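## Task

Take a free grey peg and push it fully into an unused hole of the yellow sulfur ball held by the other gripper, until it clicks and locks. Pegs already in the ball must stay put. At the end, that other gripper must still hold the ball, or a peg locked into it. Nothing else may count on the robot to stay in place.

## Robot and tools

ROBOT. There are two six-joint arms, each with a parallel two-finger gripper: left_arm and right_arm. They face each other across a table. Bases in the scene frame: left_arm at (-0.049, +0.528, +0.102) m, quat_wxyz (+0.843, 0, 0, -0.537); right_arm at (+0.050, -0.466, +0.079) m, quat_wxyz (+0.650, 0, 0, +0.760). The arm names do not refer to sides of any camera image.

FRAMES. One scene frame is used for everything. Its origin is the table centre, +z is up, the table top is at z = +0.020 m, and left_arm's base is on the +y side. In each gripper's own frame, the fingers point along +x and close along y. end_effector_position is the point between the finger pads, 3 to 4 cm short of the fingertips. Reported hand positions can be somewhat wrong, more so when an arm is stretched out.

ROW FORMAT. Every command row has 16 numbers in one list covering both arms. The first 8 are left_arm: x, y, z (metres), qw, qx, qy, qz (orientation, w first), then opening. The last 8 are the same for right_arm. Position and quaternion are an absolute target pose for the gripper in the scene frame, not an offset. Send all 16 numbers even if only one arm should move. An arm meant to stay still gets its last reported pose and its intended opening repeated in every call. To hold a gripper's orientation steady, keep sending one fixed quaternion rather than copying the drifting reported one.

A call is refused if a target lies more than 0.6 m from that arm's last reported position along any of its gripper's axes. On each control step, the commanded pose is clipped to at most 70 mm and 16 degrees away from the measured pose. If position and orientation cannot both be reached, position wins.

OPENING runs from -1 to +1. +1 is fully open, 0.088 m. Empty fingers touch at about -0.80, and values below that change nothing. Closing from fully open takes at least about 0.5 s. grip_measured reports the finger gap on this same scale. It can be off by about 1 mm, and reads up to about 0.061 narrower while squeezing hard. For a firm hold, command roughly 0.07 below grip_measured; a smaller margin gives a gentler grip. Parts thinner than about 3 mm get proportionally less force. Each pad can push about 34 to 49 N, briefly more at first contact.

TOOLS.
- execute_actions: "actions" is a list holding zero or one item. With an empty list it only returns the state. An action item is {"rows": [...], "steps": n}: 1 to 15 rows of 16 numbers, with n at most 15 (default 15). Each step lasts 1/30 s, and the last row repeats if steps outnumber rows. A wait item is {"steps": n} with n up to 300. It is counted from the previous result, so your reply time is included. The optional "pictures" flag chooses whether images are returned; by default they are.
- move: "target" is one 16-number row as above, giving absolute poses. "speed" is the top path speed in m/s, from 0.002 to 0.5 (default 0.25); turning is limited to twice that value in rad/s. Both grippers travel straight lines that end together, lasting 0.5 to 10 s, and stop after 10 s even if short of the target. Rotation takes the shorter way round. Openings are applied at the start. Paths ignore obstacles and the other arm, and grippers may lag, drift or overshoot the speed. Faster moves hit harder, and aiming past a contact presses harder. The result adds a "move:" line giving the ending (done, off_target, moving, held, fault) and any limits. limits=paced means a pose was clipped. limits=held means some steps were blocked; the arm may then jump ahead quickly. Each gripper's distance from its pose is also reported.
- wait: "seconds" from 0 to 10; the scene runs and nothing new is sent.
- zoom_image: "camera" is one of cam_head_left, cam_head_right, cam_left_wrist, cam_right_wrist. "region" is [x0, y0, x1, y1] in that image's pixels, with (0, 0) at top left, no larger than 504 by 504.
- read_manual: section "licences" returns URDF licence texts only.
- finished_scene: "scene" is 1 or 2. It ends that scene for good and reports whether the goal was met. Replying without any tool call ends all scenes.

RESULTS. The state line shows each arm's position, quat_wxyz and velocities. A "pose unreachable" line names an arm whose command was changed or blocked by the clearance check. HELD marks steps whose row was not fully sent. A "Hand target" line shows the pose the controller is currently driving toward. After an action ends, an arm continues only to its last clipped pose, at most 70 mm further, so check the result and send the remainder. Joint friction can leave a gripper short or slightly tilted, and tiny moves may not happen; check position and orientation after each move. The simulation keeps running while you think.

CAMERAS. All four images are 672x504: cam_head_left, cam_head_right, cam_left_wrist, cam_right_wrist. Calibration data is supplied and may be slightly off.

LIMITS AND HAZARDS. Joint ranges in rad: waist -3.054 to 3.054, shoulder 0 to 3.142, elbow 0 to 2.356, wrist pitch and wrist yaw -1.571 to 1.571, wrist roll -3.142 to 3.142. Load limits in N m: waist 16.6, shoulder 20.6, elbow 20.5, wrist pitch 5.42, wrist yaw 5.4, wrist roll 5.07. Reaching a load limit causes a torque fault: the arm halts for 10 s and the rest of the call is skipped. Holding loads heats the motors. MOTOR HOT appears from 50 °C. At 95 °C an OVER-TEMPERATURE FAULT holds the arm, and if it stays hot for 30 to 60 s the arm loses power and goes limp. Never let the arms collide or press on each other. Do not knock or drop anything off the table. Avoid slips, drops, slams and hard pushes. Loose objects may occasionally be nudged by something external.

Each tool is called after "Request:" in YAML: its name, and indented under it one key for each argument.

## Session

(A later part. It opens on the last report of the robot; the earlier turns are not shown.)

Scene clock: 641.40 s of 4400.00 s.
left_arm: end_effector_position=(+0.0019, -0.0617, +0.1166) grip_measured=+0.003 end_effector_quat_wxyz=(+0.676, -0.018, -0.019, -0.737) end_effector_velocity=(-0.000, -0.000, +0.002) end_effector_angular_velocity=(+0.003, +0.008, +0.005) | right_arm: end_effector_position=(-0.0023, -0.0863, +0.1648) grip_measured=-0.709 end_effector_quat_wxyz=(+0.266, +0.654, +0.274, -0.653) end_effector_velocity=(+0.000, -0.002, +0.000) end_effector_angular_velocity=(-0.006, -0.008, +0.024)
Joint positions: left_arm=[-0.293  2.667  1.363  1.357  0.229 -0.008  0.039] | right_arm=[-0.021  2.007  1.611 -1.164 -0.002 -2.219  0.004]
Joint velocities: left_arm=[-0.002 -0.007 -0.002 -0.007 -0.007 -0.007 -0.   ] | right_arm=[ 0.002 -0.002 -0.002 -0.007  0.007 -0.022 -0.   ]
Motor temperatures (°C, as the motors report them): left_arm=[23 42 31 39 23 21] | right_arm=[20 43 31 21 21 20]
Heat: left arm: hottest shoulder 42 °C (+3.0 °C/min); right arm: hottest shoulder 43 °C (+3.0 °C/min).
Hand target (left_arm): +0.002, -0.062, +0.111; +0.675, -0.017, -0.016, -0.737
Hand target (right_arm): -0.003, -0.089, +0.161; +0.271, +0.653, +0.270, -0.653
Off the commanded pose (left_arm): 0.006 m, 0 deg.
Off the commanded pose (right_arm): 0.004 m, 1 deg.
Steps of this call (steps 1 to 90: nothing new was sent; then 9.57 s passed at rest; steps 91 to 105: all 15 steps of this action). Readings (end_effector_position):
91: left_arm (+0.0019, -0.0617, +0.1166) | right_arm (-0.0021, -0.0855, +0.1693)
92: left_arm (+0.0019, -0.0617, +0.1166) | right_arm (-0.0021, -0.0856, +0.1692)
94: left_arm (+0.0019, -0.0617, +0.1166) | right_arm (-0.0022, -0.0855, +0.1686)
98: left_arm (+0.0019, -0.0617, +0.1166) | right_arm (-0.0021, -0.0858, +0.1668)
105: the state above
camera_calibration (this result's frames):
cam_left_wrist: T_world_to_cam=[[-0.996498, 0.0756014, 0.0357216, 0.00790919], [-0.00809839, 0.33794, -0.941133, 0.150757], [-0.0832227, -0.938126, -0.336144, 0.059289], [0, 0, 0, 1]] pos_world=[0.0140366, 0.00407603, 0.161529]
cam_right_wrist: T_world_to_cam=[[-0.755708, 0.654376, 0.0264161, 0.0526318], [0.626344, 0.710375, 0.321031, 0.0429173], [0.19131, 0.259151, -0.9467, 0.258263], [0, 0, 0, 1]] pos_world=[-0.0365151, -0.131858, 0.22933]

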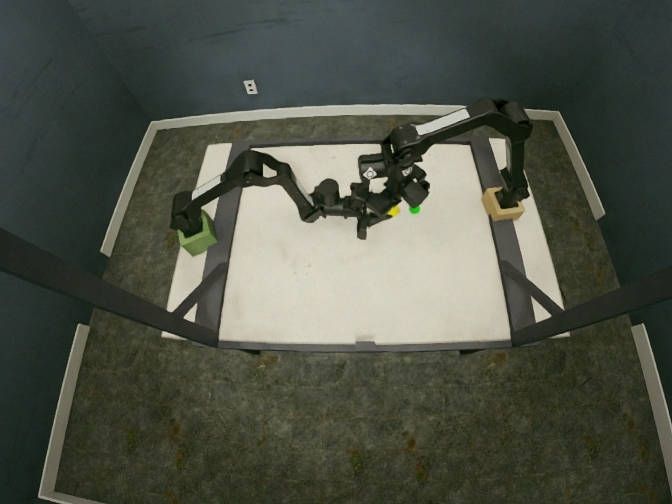

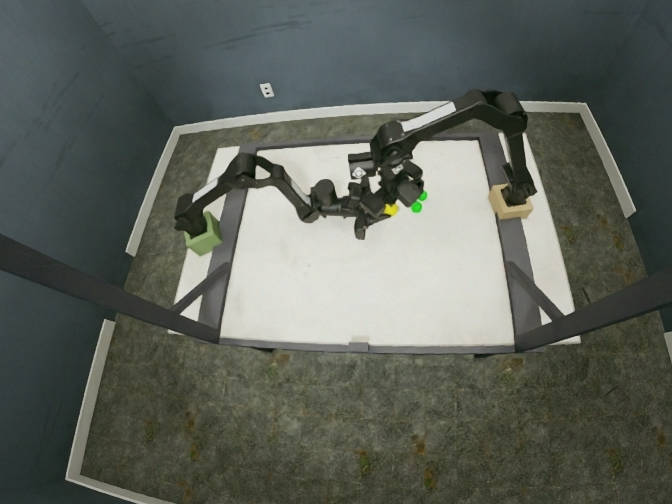

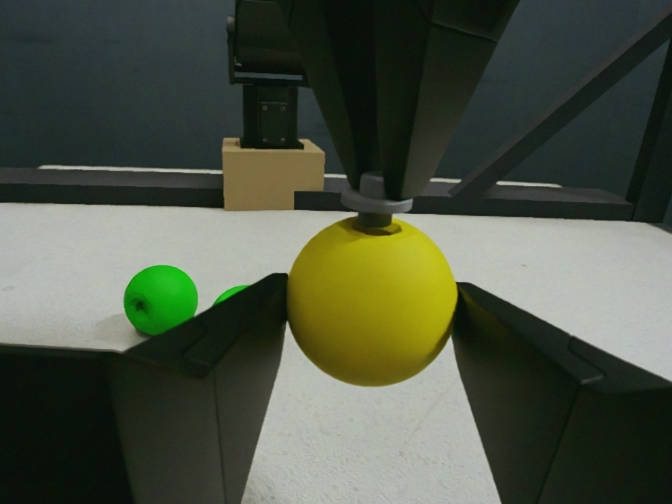

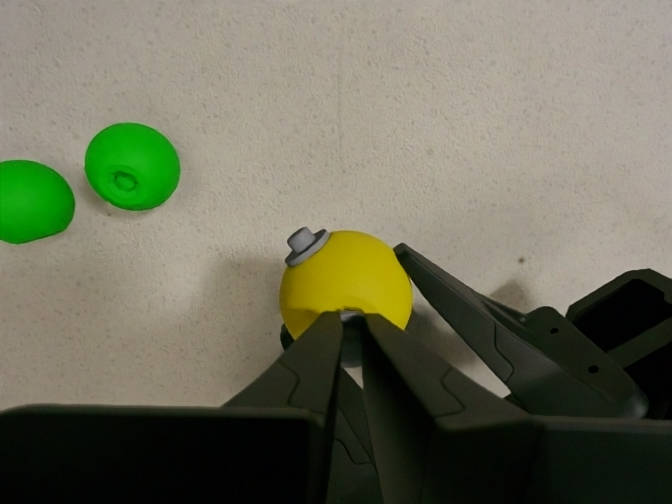

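Request:
execute_actions:
  actions:
    - {"rows": [[0.0022,-0.0620,0.1110,0.6754,-0.01737,-0.01592,-0.7371,-0.07, -0.0031,-0.0885,0.1607,-0.2706,-0.6533,-0.2706,0.6533,-0.78],[0.0022,-0.0620,0.1110,0.6754,-0.01737,-0.01592,-0.7371,-0.07, -0.0034,-0.0885,0.1604,-0.2706,-0.6533,-0.2706,0.6533,-0.78],[0.0022,-0.0620,0.1110,0.6754,-0.01737,-0.01592,-0.7371,-0.07, -0.0037,-0.0885,0.1600,-0.2706,-0.6533,-0.2706,0.6533,-0.78],[0.0022,-0.0620,0.1110,0.6754,-0.01737,-0.01592,-0.7371,-0.07, -0.0037,-0.0885,0.1596,-0.2706,-0.6533,-0.2706,0.6533,-0.78],[0.0022,-0.0620,0.1110,0.6754,-0.01737,-0.01592,-0.7371,-0.07, -0.0037,-0.0885,0.1592,-0.2706,-0.6533,-0.2706,0.6533,-0.78],[0.0022,-0.0620,0.1110,0.6754,-0.01737,-0.01592,-0.7371,-0.07, -0.0037,-0.0885,0.1588,-0.2706,-0.6533,-0.2706,0.6533,-0.78],[0.0022,-0.0620,0.1110,0.6754,-0.01737,-0.01592,-0.7371,-0.07, -0.0037,-0.0885,0.1584,-0.2706,-0.6533,-0.2706,0.6533,-0.78],[0.0022,-0.0620,0.1110,0.6754,-0.01737,-0.01592,-0.7371,-0.07, -0.0037,-0.0885,0.1580,-0.2706,-0.6533,-0.2706,0.6533,-0.78],[0.0022,-0.0620,0.1110,0.6754,-0.01737,-0.01592,-0.7371,-0.07, -0.0037,-0.0885,0.1576,-0.2706,-0.6533,-0.2706,0.6533,-0.78],[0.0022,-0.0620,0.1110,0.6754,-0.01737,-0.01592,-0.7371,-0.07, -0.0037,-0.0885,0.1572,-0.2706,-0.6533,-0.2706,0.6533,-0.78],[0.0022,-0.0620,0.1110,0.6754,-0.01737,-0.01592,-0.7371,-0.07, -0.0037,-0.0885,0.1568,-0.2706,-0.6533,-0.2706,0.6533,-0.78]], "steps": 15}

Request:
zoom_image:
  camera: "cam_left_wrist"
  region: [300, 130, 468, 290]

Scene clock: 653.20 s of 4400.00 s.
left_arm: end_effector_position=(+0.0019, -0.0617, +0.1166) grip_measured=+0.003 end_effector_quat_wxyz=(+0.676, -0.018, -0.019, -0.737) end_effector_velocity=(-0.003, +0.000, -0.001) end_effector_angular_velocity=(+0.008, +0.008, -0.010) | right_arm: end_effector_position=(-0.0032, -0.0862, +0.1619) grip_measured=-0.709 end_effector_quat_wxyz=(+0.265, +0.654, +0.276, -0.653) end_effector_velocity=(+0.000, -0.003, -0.001) end_effector_angular_velocity=(-0.013, +0.005, +0.005)
Joint positions: left_arm=[-0.293  2.667  1.363  1.357  0.229 -0.008  0.039] | right_arm=[-0.018  2.007  1.6   -1.149 -0.002 -2.217  0.004]
Joint velocities: left_arm=[-0.002 -0.002 -0.002 -0.007  0.007 -0.007 -0.   ] | right_arm=[-0.002 -0.002 -0.007 -0.007 -0.007 -0.007 -0.   ]
Motor temperatures (°C, as the motors report them): left_arm=[23 42 31 39 23 21] | right_arm=[20 43 31 21 21 20]
Heat: left arm: hottest shoulder 42 °C (+2.0 °C/min); right arm: hottest shoulder 43 °C (+3.0 °C/min).
Hand target (left_arm): +0.002, -0.062, +0.111; +0.675, -0.017, -0.016, -0.737
Hand target (right_arm): -0.004, -0.089, +0.157; +0.271, +0.653, +0.271, -0.653
Off the commanded pose (left_arm): 0.006 m, 0 deg.
Off the commanded pose (right_arm): 0.006 m, 1 deg.
Steps of this call (steps 1 to 90: nothing new was sent; then 8.30 s passed at rest; steps 91 to 105: all 15 steps of this action). Readings (end_effector_position):
91: left_arm (+0.0019, -0.0617, +0.1166) | right_arm (-0.0024, -0.0862, +0.1648)
92: left_arm (+0.0019, -0.0617, +0.1166) | right_arm (-0.0024, -0.0862, +0.1647)
94: left_arm (+0.0019, -0.0617, +0.1166) | right_arm (-0.0027, -0.0861, +0.1644)
98: left_arm (+0.0019, -0.0617, +0.1166) | right_arm (-0.0032, -0.0861, +0.1634)
105: the state above
camera_calibration (this result's frames):
cam_left_wrist: T_world_to_cam=[[-0.996498, 0.0756014, 0.0357216, 0.00790919], [-0.00809839, 0.33794, -0.941133, 0.150757], [-0.0832227, -0.938126, -0.336144, 0.059289], [0, 0, 0, 1]] pos_world=[0.0140366, 0.00407603, 0.161529]
cam_right_wrist: T_world_to_cam=[[-0.755944, 0.653994, 0.02901, 0.0514607], [0.626232, 0.709521, 0.323132, 0.0438682], [0.190743, 0.262436, -0.945909, 0.25586], [0, 0, 0, 1]] pos_world=[-0.0373737, -0.131927, 0.226352]

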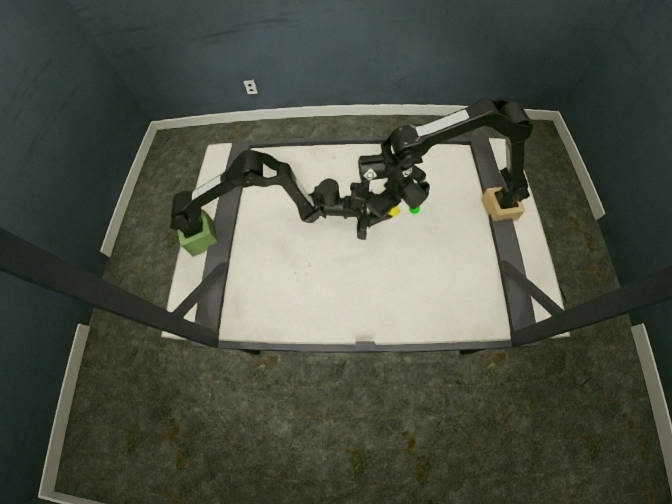

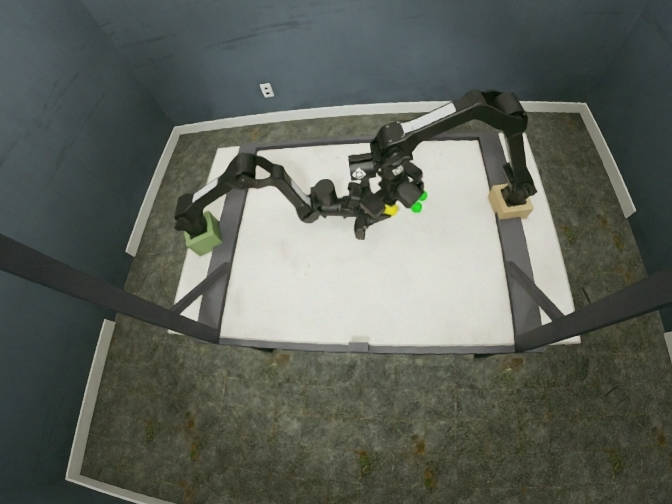

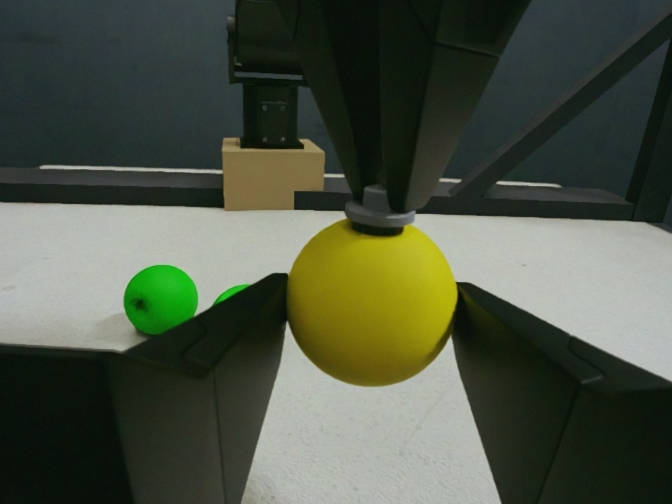

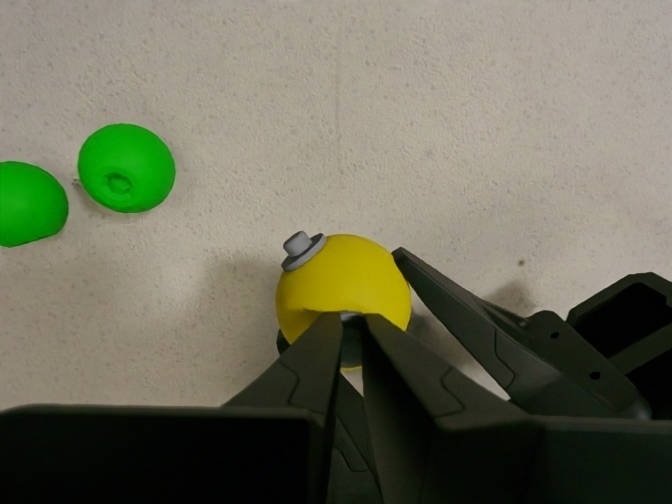

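Region (300, 130, 468, 290) of cam_left_wrist's 672x504 image, scaled by 3.000, with more detail than that image has; it fills the top 480 rows of this view, and the rest is white.

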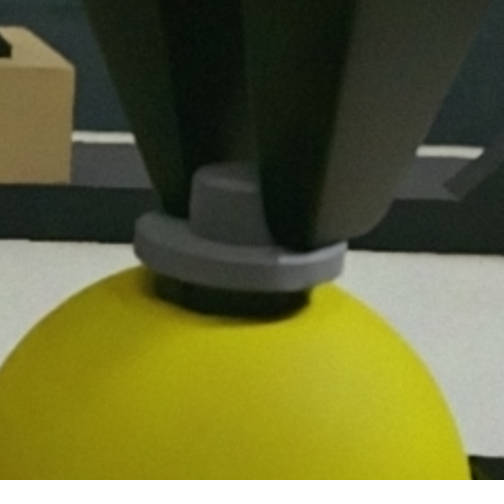

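Request:
execute_actions:
  actions:
    - {"rows": [[0.0022,-0.0620,0.1110,0.6754,-0.01737,-0.01592,-0.7371,-0.07, -0.0031,-0.0885,0.1568,-0.2706,-0.6533,-0.2706,0.6533,-0.78],[0.0022,-0.0620,0.1110,0.6754,-0.01737,-0.01592,-0.7371,-0.07, -0.0025,-0.0885,0.1568,-0.2706,-0.6533,-0.2706,0.6533,-0.78],[0.0022,-0.0620,0.1110,0.6754,-0.01737,-0.01592,-0.7371,-0.07, -0.0020,-0.0885,0.1566,-0.2706,-0.6533,-0.2706,0.6533,-0.78],[0.0022,-0.0620,0.1110,0.6754,-0.01737,-0.01592,-0.7371,-0.07, -0.0016,-0.0885,0.1562,-0.2706,-0.6533,-0.2706,0.6533,-0.78],[0.0022,-0.0620,0.1110,0.6754,-0.01737,-0.01592,-0.7371,-0.07, -0.0016,-0.0885,0.1557,-0.2706,-0.6533,-0.2706,0.6533,-0.78],[0.0022,-0.0620,0.1110,0.6754,-0.01737,-0.01592,-0.7371,-0.07, -0.0016,-0.0885,0.1552,-0.2706,-0.6533,-0.2706,0.6533,-0.78],[0.0022,-0.0620,0.1110,0.6754,-0.01737,-0.01592,-0.7371,-0.07, -0.0016,-0.0885,0.1547,-0.2706,-0.6533,-0.2706,0.6533,-0.78],[0.0022,-0.0620,0.1110,0.6754,-0.01737,-0.01592,-0.7371,-0.07, -0.0016,-0.0885,0.1542,-0.2706,-0.6533,-0.2706,0.6533,-0.78],[0.0022,-0.0620,0.1110,0.6754,-0.01737,-0.01592,-0.7371,-0.07, -0.0016,-0.0885,0.1537,-0.2706,-0.6533,-0.2706,0.6533,-0.78],[0.0022,-0.0620,0.1110,0.6754,-0.01737,-0.01592,-0.7371,-0.07, -0.0016,-0.0885,0.1532,-0.2706,-0.6533,-0.2706,0.6533,-0.78],[0.0022,-0.0620,0.1110,0.6754,-0.01737,-0.01592,-0.7371,-0.07, -0.0016,-0.0885,0.1527,-0.2706,-0.6533,-0.2706,0.6533,-0.78],[0.0022,-0.0620,0.1110,0.6754,-0.01737,-0.01592,-0.7371,-0.07, -0.0016,-0.0885,0.1522,-0.2706,-0.6533,-0.2706,0.6533,-0.78]], "steps": 15}

Request:
zoom_image:
  camera: "cam_left_wrist"
  region: [300, 130, 468, 290]

Scene clock: 666.70 s of 4400.00 s.
left_arm: end_effector_position=(+0.0018, -0.0614, +0.1146) grip_measured=+0.003 end_effector_quat_wxyz=(+0.676, -0.017, -0.017, -0.737) end_effector_velocity=(+0.002, -0.000, -0.001) end_effector_angular_velocity=(+0.008, +0.009, +0.019) | right_arm: end_effector_position=(-0.0032, -0.0862, +0.1583) grip_measured=-0.709 end_effector_quat_wxyz=(+0.265, +0.654, +0.277, -0.652) end_effector_velocity=(+0.002, -0.004, -0.005) end_effector_angular_velocity=(-0.013, +0.006, -0.015)
Joint positions: left_arm=[-0.293  2.67   1.363  1.357  0.229 -0.008  0.039] | right_arm=[-0.018  2.007  1.585 -1.132 -0.002 -2.217  0.004]
Joint velocities: left_arm=[-0.002 -0.002 -0.002 -0.007 -0.022 -0.007 -0.   ] | right_arm=[-0.007 -0.002 -0.022  0.007 -0.007  0.007  0.   ]
Motor temperatures (°C, as the motors report them): left_arm=[23 42 31 39 23 21] | right_arm=[20 44 31 21 21 20]
Heat: left arm: hottest shoulder 42 °C (+1.0 °C/min); right arm: hottest shoulder 44 °C (+3.0 °C/min).
Hand target (left_arm): +0.002, -0.062, +0.111; +0.676, -0.017, -0.016, -0.737
Hand target (right_arm): -0.002, -0.089, +0.152; +0.271, +0.653, +0.271, -0.653
Off the commanded pose (left_arm): 0.004 m, 0 deg.
Off the commanded pose (right_arm): 0.007 m, 1 deg.
Steps of this call (steps 1 to 90: nothing new was sent; then 10.00 s passed at rest; steps 91 to 105: all 15 steps of this action). Readings (end_effector_position):
91: left_arm (+0.0019, -0.0616, +0.1163) | right_arm (-0.0032, -0.0862, +0.1617)
92: left_arm (+0.0019, -0.0616, +0.1163) | right_arm (-0.0032, -0.0861, +0.1617)
94: left_arm (+0.0019, -0.0616, +0.1163) | right_arm (-0.0032, -0.0862, +0.1615)
98: left_arm (+0.0018, -0.0615, +0.1157) | right_arm (-0.0032, -0.0862, +0.1604)
105: the state above
camera_calibration (this result's frames):
cam_left_wrist: T_world_to_cam=[[-0.99648, 0.0754788, 0.036467, 0.00781933], [-0.00855968, 0.341136, -0.939975, 0.148873], [-0.0833884, -0.936979, -0.339289, 0.0593435], [0, 0, 0, 1]] pos_world=[0.0140147, 0.00422775, 0.159786]
cam_right_wrist: T_world_to_cam=[[-0.755933, 0.653914, 0.0310185, 0.0512784], [0.626351, 0.708664, 0.324776, 0.0447265], [0.190394, 0.264937, -0.945282, 0.252589], [0, 0, 0, 1]] pos_world=[-0.0373429, -0.132148, 0.222651]

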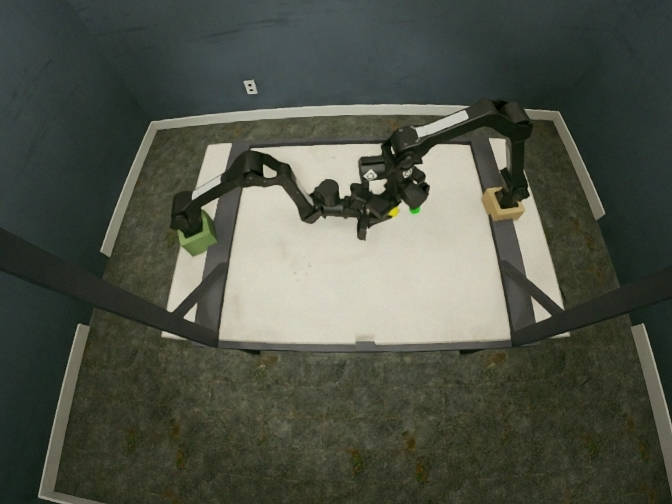

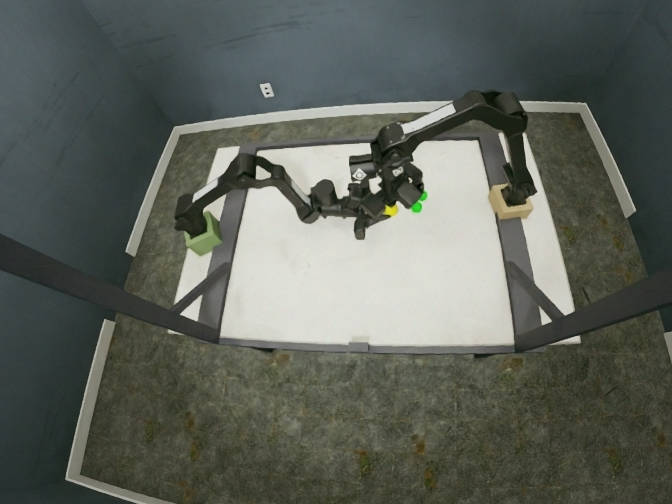

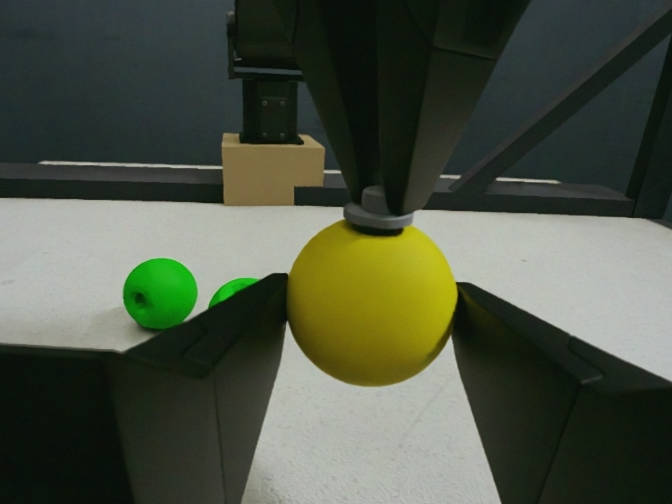

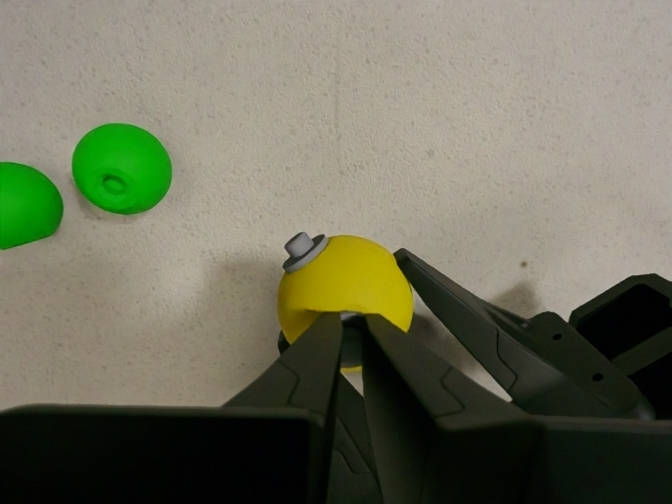

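Region (300, 130, 468, 290) of cam_left_wrist's 672x504 image, scaled by 3.000, with more detail than that image has; it fills the top 480 rows of this view, and the rest is white.

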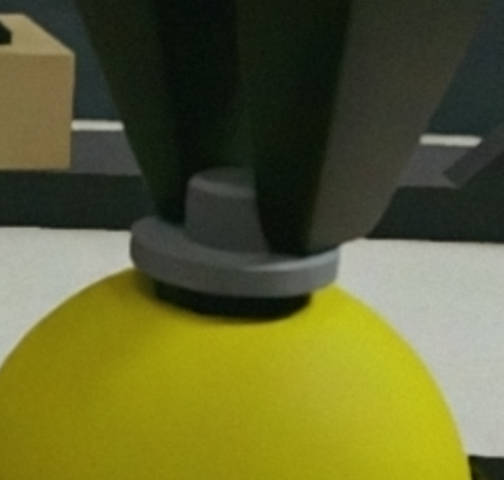

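Request:
execute_actions:
  actions:
    - {"rows": [[0.0022,-0.0622,0.1124,0.6754,-0.01843,-0.01689,-0.7371,-0.07, -0.0016,-0.0885,0.1522,-0.2706,-0.6533,-0.2706,0.6533,-0.78],[0.0022,-0.0624,0.1138,0.6753,-0.01949,-0.01786,-0.7370,-0.07, -0.0016,-0.0885,0.1522,-0.2706,-0.6533,-0.2706,0.6533,-0.78],[0.0022,-0.0626,0.1151,0.6753,-0.02055,-0.01884,-0.7370,-0.07, -0.0016,-0.0885,0.1522,-0.2706,-0.6533,-0.2706,0.6533,-0.78],[0.0022,-0.0628,0.1165,0.6753,-0.02161,-0.01981,-0.7370,-0.07, -0.0016,-0.0885,0.1522,-0.2706,-0.6533,-0.2706,0.6533,-0.78],[0.0022,-0.0630,0.1179,0.6753,-0.02268,-0.02078,-0.7370,-0.07, -0.0016,-0.0885,0.1522,-0.2706,-0.6533,-0.2706,0.6533,-0.78],[0.0022,-0.0631,0.1193,0.6752,-0.02374,-0.02175,-0.7369,-0.07, -0.0016,-0.0885,0.1519,-0.2706,-0.6533,-0.2706,0.6533,-0.78],[0.0022,-0.0633,0.1207,0.6752,-0.02480,-0.02272,-0.7369,-0.07, -0.0016,-0.0885,0.1516,-0.2706,-0.6533,-0.2706,0.6533,-0.78],[0.0022,-0.0635,0.1220,0.6752,-0.02586,-0.02370,-0.7369,-0.07, -0.0016,-0.0885,0.1513,-0.2706,-0.6533,-0.2706,0.6533,-0.78],[0.0022,-0.0637,0.1234,0.6751,-0.02692,-0.02467,-0.7368,-0.07, -0.0016,-0.0885,0.1510,-0.2706,-0.6533,-0.2706,0.6533,-0.78],[0.0022,-0.0639,0.1248,0.6751,-0.02798,-0.02564,-0.7368,-0.07, -0.0016,-0.0885,0.1507,-0.2706,-0.6533,-0.2706,0.6533,-0.78],[0.0022,-0.0639,0.1248,0.6751,-0.02798,-0.02564,-0.7368,-0.07, -0.0016,-0.0885,0.1504,-0.2706,-0.6533,-0.2706,0.6533,-0.78],[0.0022,-0.0639,0.1248,0.6751,-0.02798,-0.02564,-0.7368,-0.07, -0.0016,-0.0885,0.1501,-0.2706,-0.6533,-0.2706,0.6533,-0.78]], "steps": 15}

Request:
zoom_image:
  camera: "cam_left_wrist"
  region: [300, 130, 468, 290]

Scene clock: 685.50 s of 4400.00 s.
left_arm: end_effector_position=(+0.0017, -0.0613, +0.1152) grip_measured=+0.003 end_effector_quat_wxyz=(+0.676, -0.019, -0.016, -0.737) end_effector_velocity=(-0.000, +0.000, -0.004) end_effector_angular_velocity=(+0.013, +0.009, +0.005) | right_arm: end_effector_position=(-0.0031, -0.0860, +0.1571) grip_measured=-0.709 end_effector_quat_wxyz=(+0.264, +0.654, +0.277, -0.652) end_effector_velocity=(-0.000, -0.000, -0.001) end_effector_angular_velocity=(+0.001, +0.007, +0.005)
Joint positions: left_arm=[-0.293  2.67   1.363  1.36   0.23  -0.014  0.039] | right_arm=[-0.019  2.007  1.58  -1.125 -0.002 -2.218  0.004]
Joint velocities: left_arm=[-0.002  0.002 -0.002 -0.007 -0.007 -0.007 -0.   ] | right_arm=[-0.002 -0.002 -0.007  0.007 -0.007 -0.007 -0.   ]
Motor temperatures (°C, as the motors report them): left_arm=[23 43 31 40 23 21] | right_arm=[20 44 30 21 21 20]
Heat: left arm: hottest shoulder 43 °C (+2.0 °C/min); right arm: hottest shoulder 44 °C (+3.0 °C/min).
Hand target (left_arm): +0.002, -0.064, +0.125; +0.675, -0.028, -0.026, -0.737
Hand target (right_arm): -0.002, -0.089, +0.150; +0.271, +0.653, +0.271, -0.653
Off the commanded pose (left_arm): 0.010 m, 1 deg.
Off the commanded pose (right_arm): 0.008 m, 1 deg.
Steps of this call (steps 1 to 90: nothing new was sent; then 15.30 s passed at rest; steps 91 to 105: all 15 steps of this action). Readings (end_effector_position):
91: left_arm (+0.0018, -0.0614, +0.1146) | right_arm (-0.0031, -0.0862, +0.1581)
92: left_arm (+0.0018, -0.0614, +0.1146) | right_arm (-0.0031, -0.0862, +0.1581)
94: left_arm (+0.0018, -0.0614, +0.1146) | right_arm (-0.0031, -0.0862, +0.1581)
98: left_arm (+0.0018, -0.0613, +0.1149) | right_arm (-0.0031, -0.0862, +0.1580)
105: the state above
camera_calibration (this result's frames):
cam_left_wrist: T_world_to_cam=[[-0.996224, 0.0762209, 0.0415784, 0.00719131], [-0.0133125, 0.339125, -0.940647, 0.149359], [-0.0857972, -0.937649, -0.336829, 0.0592432], [0, 0, 0, 1]] pos_world=[0.0142354, 0.00434971, 0.16015]
cam_right_wrist: T_world_to_cam=[[-0.755924, 0.653854, 0.0324487, 0.0510418], [0.626435, 0.708049, 0.325955, 0.0446651], [0.190152, 0.266724, -0.944828, 0.251438], [0, 0, 0, 1]] pos_world=[-0.0372074, -0.132064, 0.221351]

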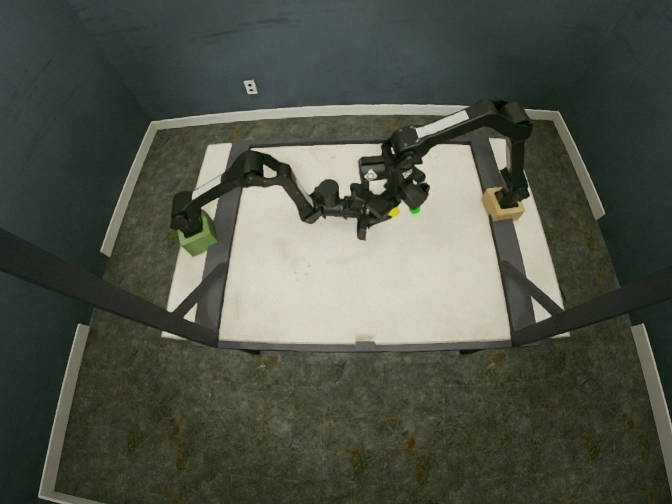

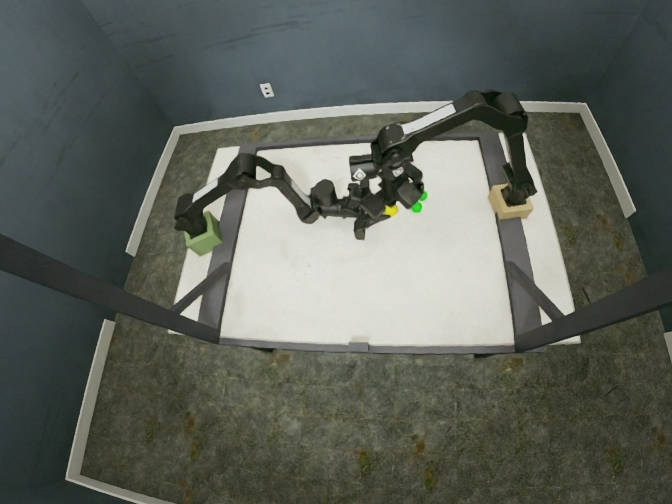

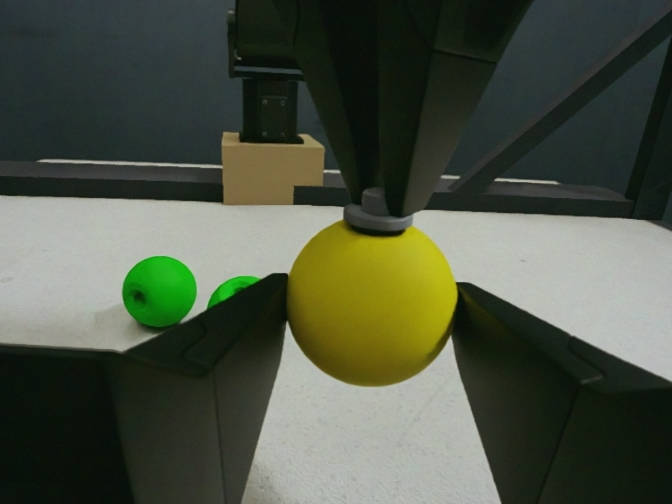

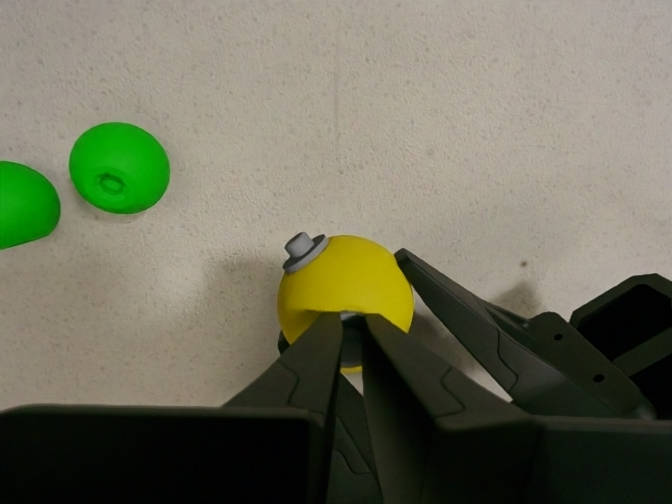

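Region (300, 130, 468, 290) of cam_left_wrist's 672x504 image, scaled by 3.000, with more detail than that image has; it fills the top 480 rows of this view, and the rest is white.

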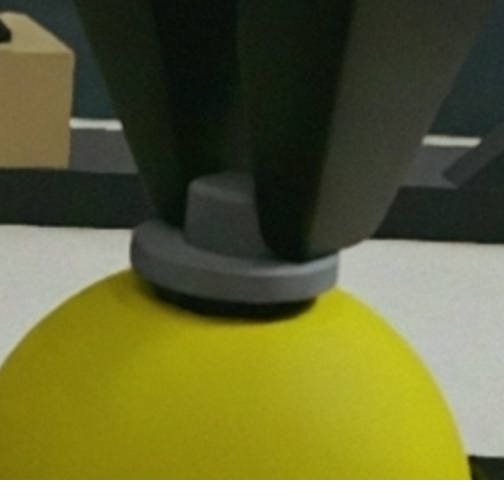

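Request:
execute_actions:
  actions:
    - {"rows": [[0.0022,-0.0641,0.1257,0.6751,-0.0283,-0.0268,-0.7368,-0.07, -0.0016,-0.0888,0.1494,-0.2712,-0.6531,-0.2700,0.6535,-0.78],[0.0022,-0.0643,0.1266,0.6751,-0.0287,-0.0279,-0.7367,-0.07, -0.0015,-0.0891,0.1487,-0.2718,-0.6530,-0.2694,0.6536,-0.78],[0.0023,-0.0645,0.1276,0.6751,-0.0290,-0.0291,-0.7366,-0.07, -0.0015,-0.0894,0.1479,-0.2725,-0.6528,-0.2687,0.6538,-0.78],[0.0023,-0.0647,0.1285,0.6751,-0.0294,-0.0302,-0.7366,-0.07, -0.0014,-0.0896,0.1472,-0.2731,-0.6526,-0.2681,0.6540,-0.78],[0.0023,-0.0649,0.1294,0.6751,-0.0297,-0.0313,-0.7365,-0.07, -0.0014,-0.0899,0.1465,-0.2737,-0.6525,-0.2675,0.6541,-0.78],[0.0023,-0.0651,0.1303,0.6751,-0.0301,-0.0325,-0.7365,-0.07, -0.0014,-0.0902,0.1458,-0.2744,-0.6523,-0.2668,0.6543,-0.78],[0.0024,-0.0652,0.1313,0.6752,-0.0304,-0.0336,-0.7364,-0.07, -0.0013,-0.0905,0.1450,-0.2750,-0.6521,-0.2662,0.6545,-0.78],[0.0024,-0.0654,0.1322,0.6752,-0.0308,-0.0347,-0.7364,-0.07, -0.0013,-0.0908,0.1443,-0.2756,-0.6520,-0.2656,0.6546,-0.78],[0.0024,-0.0656,0.1331,0.6752,-0.0311,-0.0359,-0.7363,-0.07, -0.0012,-0.0911,0.1436,-0.2762,-0.6518,-0.2650,0.6548,-0.78],[0.0024,-0.0658,0.1340,0.6752,-0.0315,-0.0370,-0.7363,-0.07, -0.0012,-0.0913,0.1429,-0.2768,-0.6516,-0.2644,0.6550,-0.78],[0.0025,-0.0660,0.1350,0.6752,-0.0318,-0.0382,-0.7362,-0.07, -0.0011,-0.0916,0.1421,-0.2775,-0.6515,-0.2637,0.6551,-0.78],[0.0025,-0.0662,0.1359,0.6752,-0.0322,-0.0393,-0.7362,-0.07, -0.0011,-0.0919,0.1414,-0.2781,-0.6513,-0.2631,0.6553,-0.78]], "steps": 15}

Request:
zoom_image:
  camera: "cam_left_wrist"
  region: [300, 130, 468, 290]

Scene clock: 704.07 s of 4400.00 s.
left_arm: end_effector_position=(+0.0018, -0.0613, +0.1153) grip_measured=+0.003 end_effector_quat_wxyz=(+0.676, -0.019, -0.016, -0.737) end_effector_velocity=(-0.003, +0.000, -0.001) end_effector_angular_velocity=(+0.009, +0.023, -0.011) | right_arm: end_effector_position=(-0.0030, -0.0864, +0.1544) grip_measured=-0.709 end_effector_quat_wxyz=(+0.264, +0.654, +0.278, -0.652) end_effector_velocity=(-0.001, +0.003, -0.001) end_effector_angular_velocity=(+0.016, +0.009, +0.005)
Joint positions: left_arm=[-0.293  2.67   1.363  1.36   0.229 -0.014  0.039] | right_arm=[-0.019  2.007  1.569 -1.114 -0.002 -2.218  0.004]
Joint velocities: left_arm=[-0.002 -0.002 -0.002 -0.007  0.007 -0.022 -0.   ] | right_arm=[-0.002 -0.002 -0.007  0.022 -0.007 -0.007 -0.   ]
Motor temperatures (°C, as the motors report them): left_arm=[23 47 31 42 23 21] | right_arm=[20 44 30 21 21 20]
Heat: left arm: hottest shoulder 47 °C (+5.0 °C/min); right arm: hottest shoulder 44 °C (+1.0 °C/min).
Hand target (left_arm): +0.002, -0.066, +0.136; +0.675, -0.032, -0.039, -0.736
Hand target (right_arm): -0.001, -0.092, +0.142; +0.278, +0.651, +0.263, -0.655
Off the commanded pose (left_arm): 0.021 m, 3 deg.
Off the commanded pose (right_arm): 0.014 m, 2 deg.
Steps of this call (steps 1 to 90: nothing new was sent; then 15.07 s passed at rest; steps 91 to 105: all 15 steps of this action). Readings (end_effector_position):
91: left_arm (+0.0017, -0.0613, +0.1152) | right_arm (-0.0031, -0.0860, +0.1569)
92: left_arm (+0.0017, -0.0613, +0.1152) | right_arm (-0.0031, -0.0861, +0.1568)
94: left_arm (+0.0017, -0.0613, +0.1152) | right_arm (-0.0031, -0.0861, +0.1565)
98: left_arm (+0.0017, -0.0613, +0.1153) | right_arm (-0.0031, -0.0862, +0.1556)
105: the state above
camera_calibration (this result's frames):
cam_left_wrist: T_world_to_cam=[[-0.996254, 0.0758572, 0.0415146, 0.0072294], [-0.0134087, 0.338762, -0.940777, 0.149431], [-0.0854282, -0.937809, -0.336475, 0.0592238], [0, 0, 0, 1]] pos_world=[0.0142654, 0.00437083, 0.160208]
cam_right_wrist: T_world_to_cam=[[-0.756172, 0.653554, 0.0327311, 0.0513977], [0.62618, 0.708164, 0.326195, 0.0458056], [0.190007, 0.267155, -0.944736, 0.248981], [0, 0, 0, 1]] pos_world=[-0.0371251, -0.132546, 0.218597]

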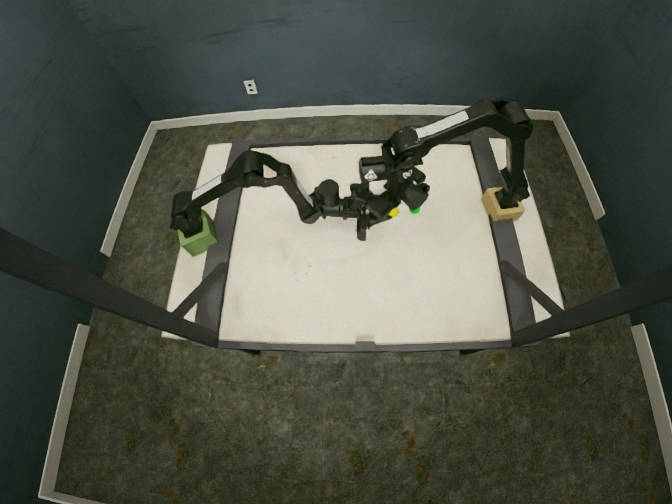

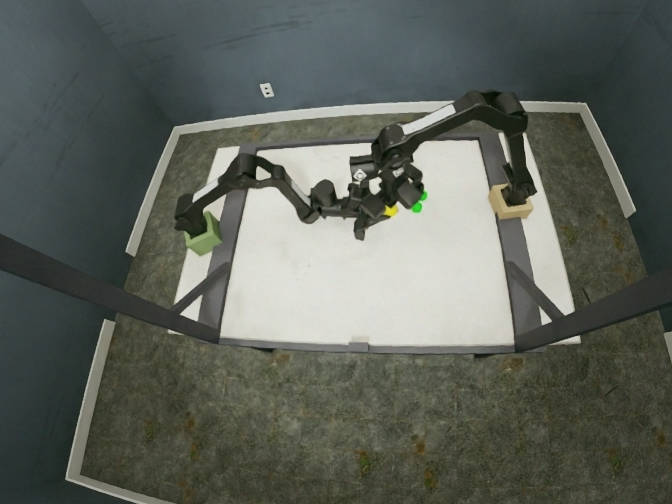

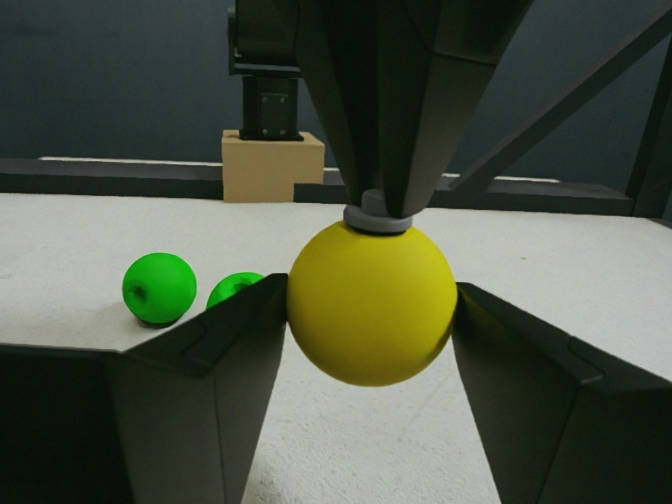

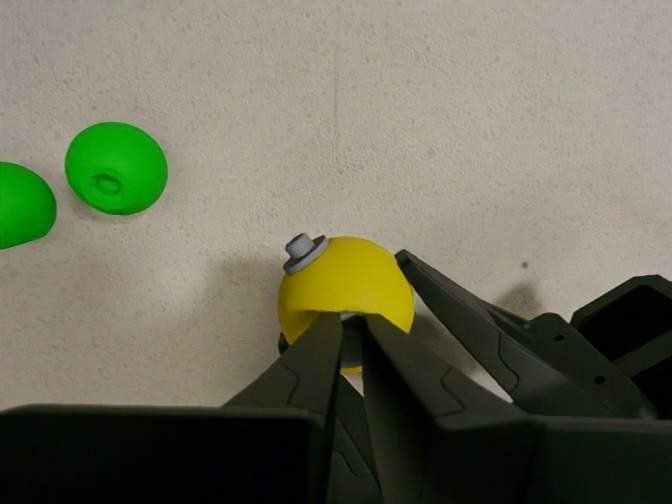

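Region (300, 130, 468, 290) of cam_left_wrist's 672x504 image, scaled by 3.000, with more detail than that image has; it fills the top 480 rows of this view, and the rest is white.

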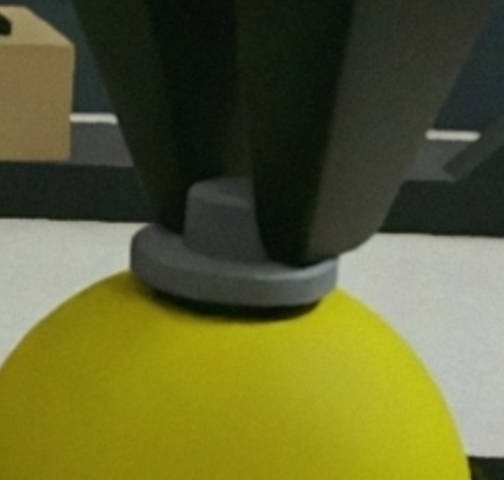

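Request:
execute_actions:
  actions:
    - {"rows": [[0.0025,-0.0664,0.1369,0.6752,-0.0329,-0.0403,-0.7361,-0.07, -0.0011,-0.0921,0.1407,-0.2786,-0.6512,-0.2626,0.6554,-0.78],[0.0026,-0.0666,0.1378,0.6751,-0.0336,-0.0414,-0.7361,-0.07, -0.0010,-0.0924,0.1400,-0.2791,-0.6510,-0.2621,0.6556,-0.78],[0.0026,-0.0668,0.1388,0.6751,-0.0343,-0.0424,-0.7360,-0.07, -0.0010,-0.0926,0.1393,-0.2797,-0.6509,-0.2615,0.6557,-0.78],[0.0026,-0.0669,0.1397,0.6750,-0.0350,-0.0434,-0.7360,-0.07, -0.0010,-0.0929,0.1386,-0.2802,-0.6508,-0.2610,0.6558,-0.78],[0.0026,-0.0671,0.1407,0.6750,-0.0357,-0.0445,-0.7359,-0.07, -0.0009,-0.0931,0.1379,-0.2807,-0.6506,-0.2605,0.6560,-0.78],[0.0027,-0.0673,0.1417,0.6749,-0.0365,-0.0455,-0.7359,-0.07, -0.0009,-0.0934,0.1372,-0.2812,-0.6505,-0.2600,0.6561,-0.78],[0.0027,-0.0675,0.1426,0.6749,-0.0372,-0.0465,-0.7358,-0.07, -0.0009,-0.0936,0.1365,-0.2817,-0.6504,-0.2595,0.6562,-0.78],[0.0027,-0.0677,0.1436,0.6748,-0.0379,-0.0476,-0.7358,-0.07, -0.0008,-0.0938,0.1358,-0.2822,-0.6502,-0.2590,0.6564,-0.78],[0.0027,-0.0679,0.1445,0.6748,-0.0386,-0.0486,-0.7357,-0.07, -0.0008,-0.0941,0.1351,-0.2828,-0.6501,-0.2584,0.6565,-0.78],[0.0028,-0.0680,0.1455,0.6747,-0.0393,-0.0496,-0.7357,-0.07, -0.0008,-0.0943,0.1344,-0.2833,-0.6500,-0.2579,0.6566,-0.78],[0.0028,-0.0682,0.1464,0.6747,-0.0400,-0.0507,-0.7356,-0.07, -0.0007,-0.0946,0.1337,-0.2838,-0.6498,-0.2574,0.6568,-0.78],[0.0028,-0.0684,0.1474,0.6746,-0.0407,-0.0517,-0.7356,-0.07, -0.0007,-0.0948,0.1330,-0.2843,-0.6497,-0.2569,0.6569,-0.78]], "steps": 15}

Request:
zoom_image:
  camera: "cam_left_wrist"
  region: [300, 130, 468, 290]

Scene clock: 723.43 s of 4400.00 s.
left_arm: end_effector_position=(+0.0019, -0.0613, +0.1159) grip_measured=+0.003 end_effector_quat_wxyz=(+0.676, -0.020, -0.018, -0.736) end_effector_velocity=(+0.002, -0.000, +0.002) end_effector_angular_velocity=(-0.006, +0.022, +0.018) | right_arm: end_effector_position=(-0.0030, -0.0866, +0.1512) grip_measured=-0.709 end_effector_quat_wxyz=(+0.264, +0.654, +0.278, -0.652) end_effector_velocity=(+0.000, -0.000, -0.003) end_effector_angular_velocity=(-0.001, -0.008, +0.010)
Joint positions: left_arm=[-0.293  2.67   1.363  1.363  0.229 -0.014  0.039] | right_arm=[-0.019  2.008  1.558 -1.101 -0.002 -2.218  0.004]
Joint velocities: left_arm=[-0.002 -0.002 -0.002  0.007 -0.022 -0.022 -0.   ] | right_arm=[ 0.002  0.002 -0.007  0.007  0.007 -0.007 -0.   ]
Motor temperatures (°C, as the motors report them): left_arm=[23 53 31 46 23 21] | right_arm=[20 42 30 21 21 20]
Heat: left arm: hottest shoulder 53 °C (+11.1 °C/min); right arm: hottest shoulder 42 °C (-2.0 °C/min). Fold the left arm in close to its base before you think long.
Hand target (left_arm): +0.003, -0.067, +0.147; +0.675, -0.041, -0.051, -0.735
Hand target (right_arm): -0.001, -0.095, +0.134; +0.284, +0.649, +0.257, -0.657
Off the commanded pose (left_arm): 0.032 m, 5 deg.
Off the commanded pose (right_arm): 0.020 m, 3 deg.
MOTOR HOT: a motor of the left arm reached 50 °C. Now the hottest motor of the left arm, joint 2 (shoulder), reports 53 °C. The temperature limit of the motors' drives, at which the controller stops that arm, is 95 °C. To cool a motor, set the load down, stop pushing, or move to a pose that needs little force.
Steps of this call (steps 1 to 90: nothing new was sent; then 15.87 s passed at rest; steps 91 to 105: all 15 steps of this action). Readings (end_effector_position):
91: left_arm (+0.0018, -0.0613, +0.1153) | right_arm (-0.0030, -0.0865, +0.1542)
92: left_arm (+0.0018, -0.0613, +0.1153) | right_arm (-0.0030, -0.0865, +0.1541)
94: left_arm (+0.0018, -0.0613, +0.1154) | right_arm (-0.0030, -0.0865, +0.1537)
98: left_arm (+0.0019, -0.0613, +0.1157) | right_arm (-0.0030, -0.0866, +0.1528)
105: the state above
camera_calibration (this result's frames):
cam_left_wrist: T_world_to_cam=[[-0.996328, 0.0752228, 0.0408919, 0.00734274], [-0.0132934, 0.335903, -0.941803, 0.149983], [-0.0845808, -0.938888, -0.333669, 0.0590836], [0, 0, 0, 1]] pos_world=[0.0143069, 0.00454086, 0.160668]
cam_right_wrist: T_world_to_cam=[[-0.756169, 0.653529, 0.0333045, 0.0515485], [0.626214, 0.707917, 0.326664, 0.0468497], [0.189908, 0.267869, -0.944554, 0.246092], [0, 0, 0, 1]] pos_world=[-0.0370932, -0.132774, 0.215426]

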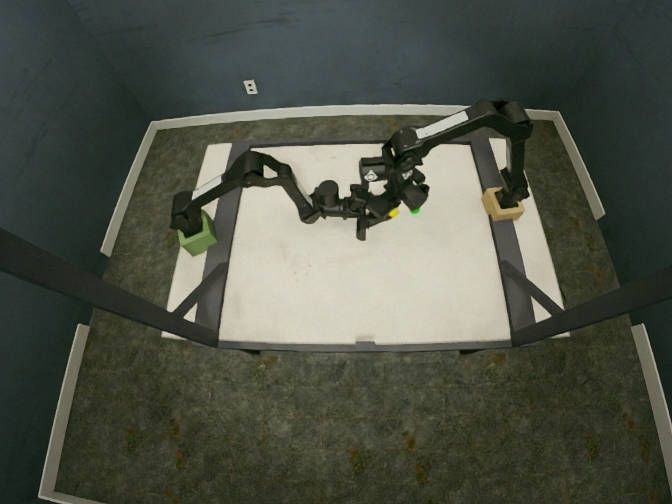

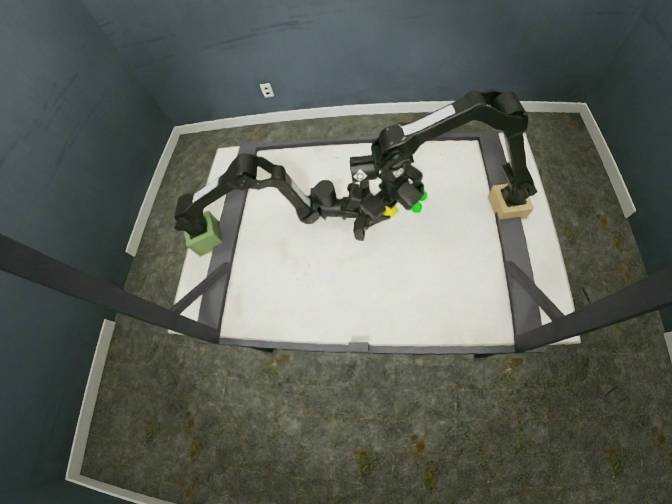

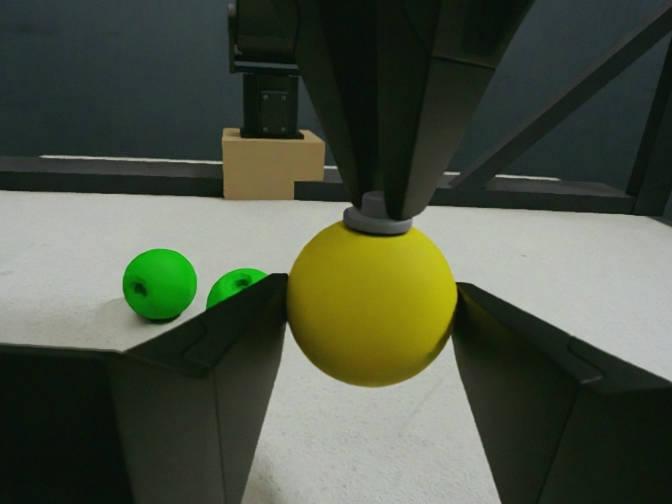

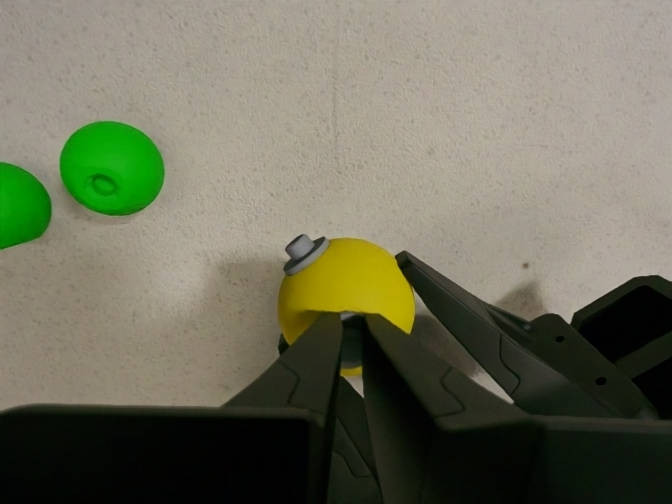

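Region (300, 130, 468, 290) of cam_left_wrist's 672x504 image, scaled by 3.000, with more detail than that image has; it fills the top 480 rows of this view, and the rest is white.

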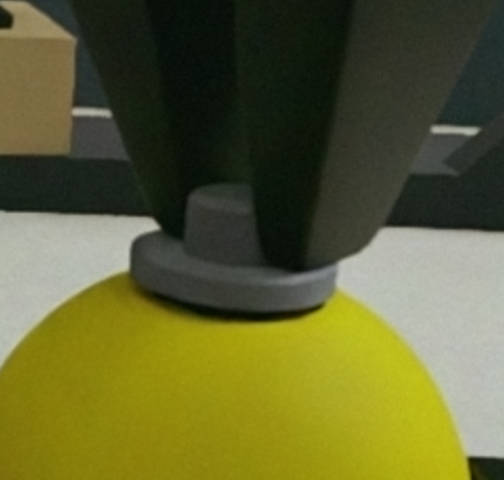

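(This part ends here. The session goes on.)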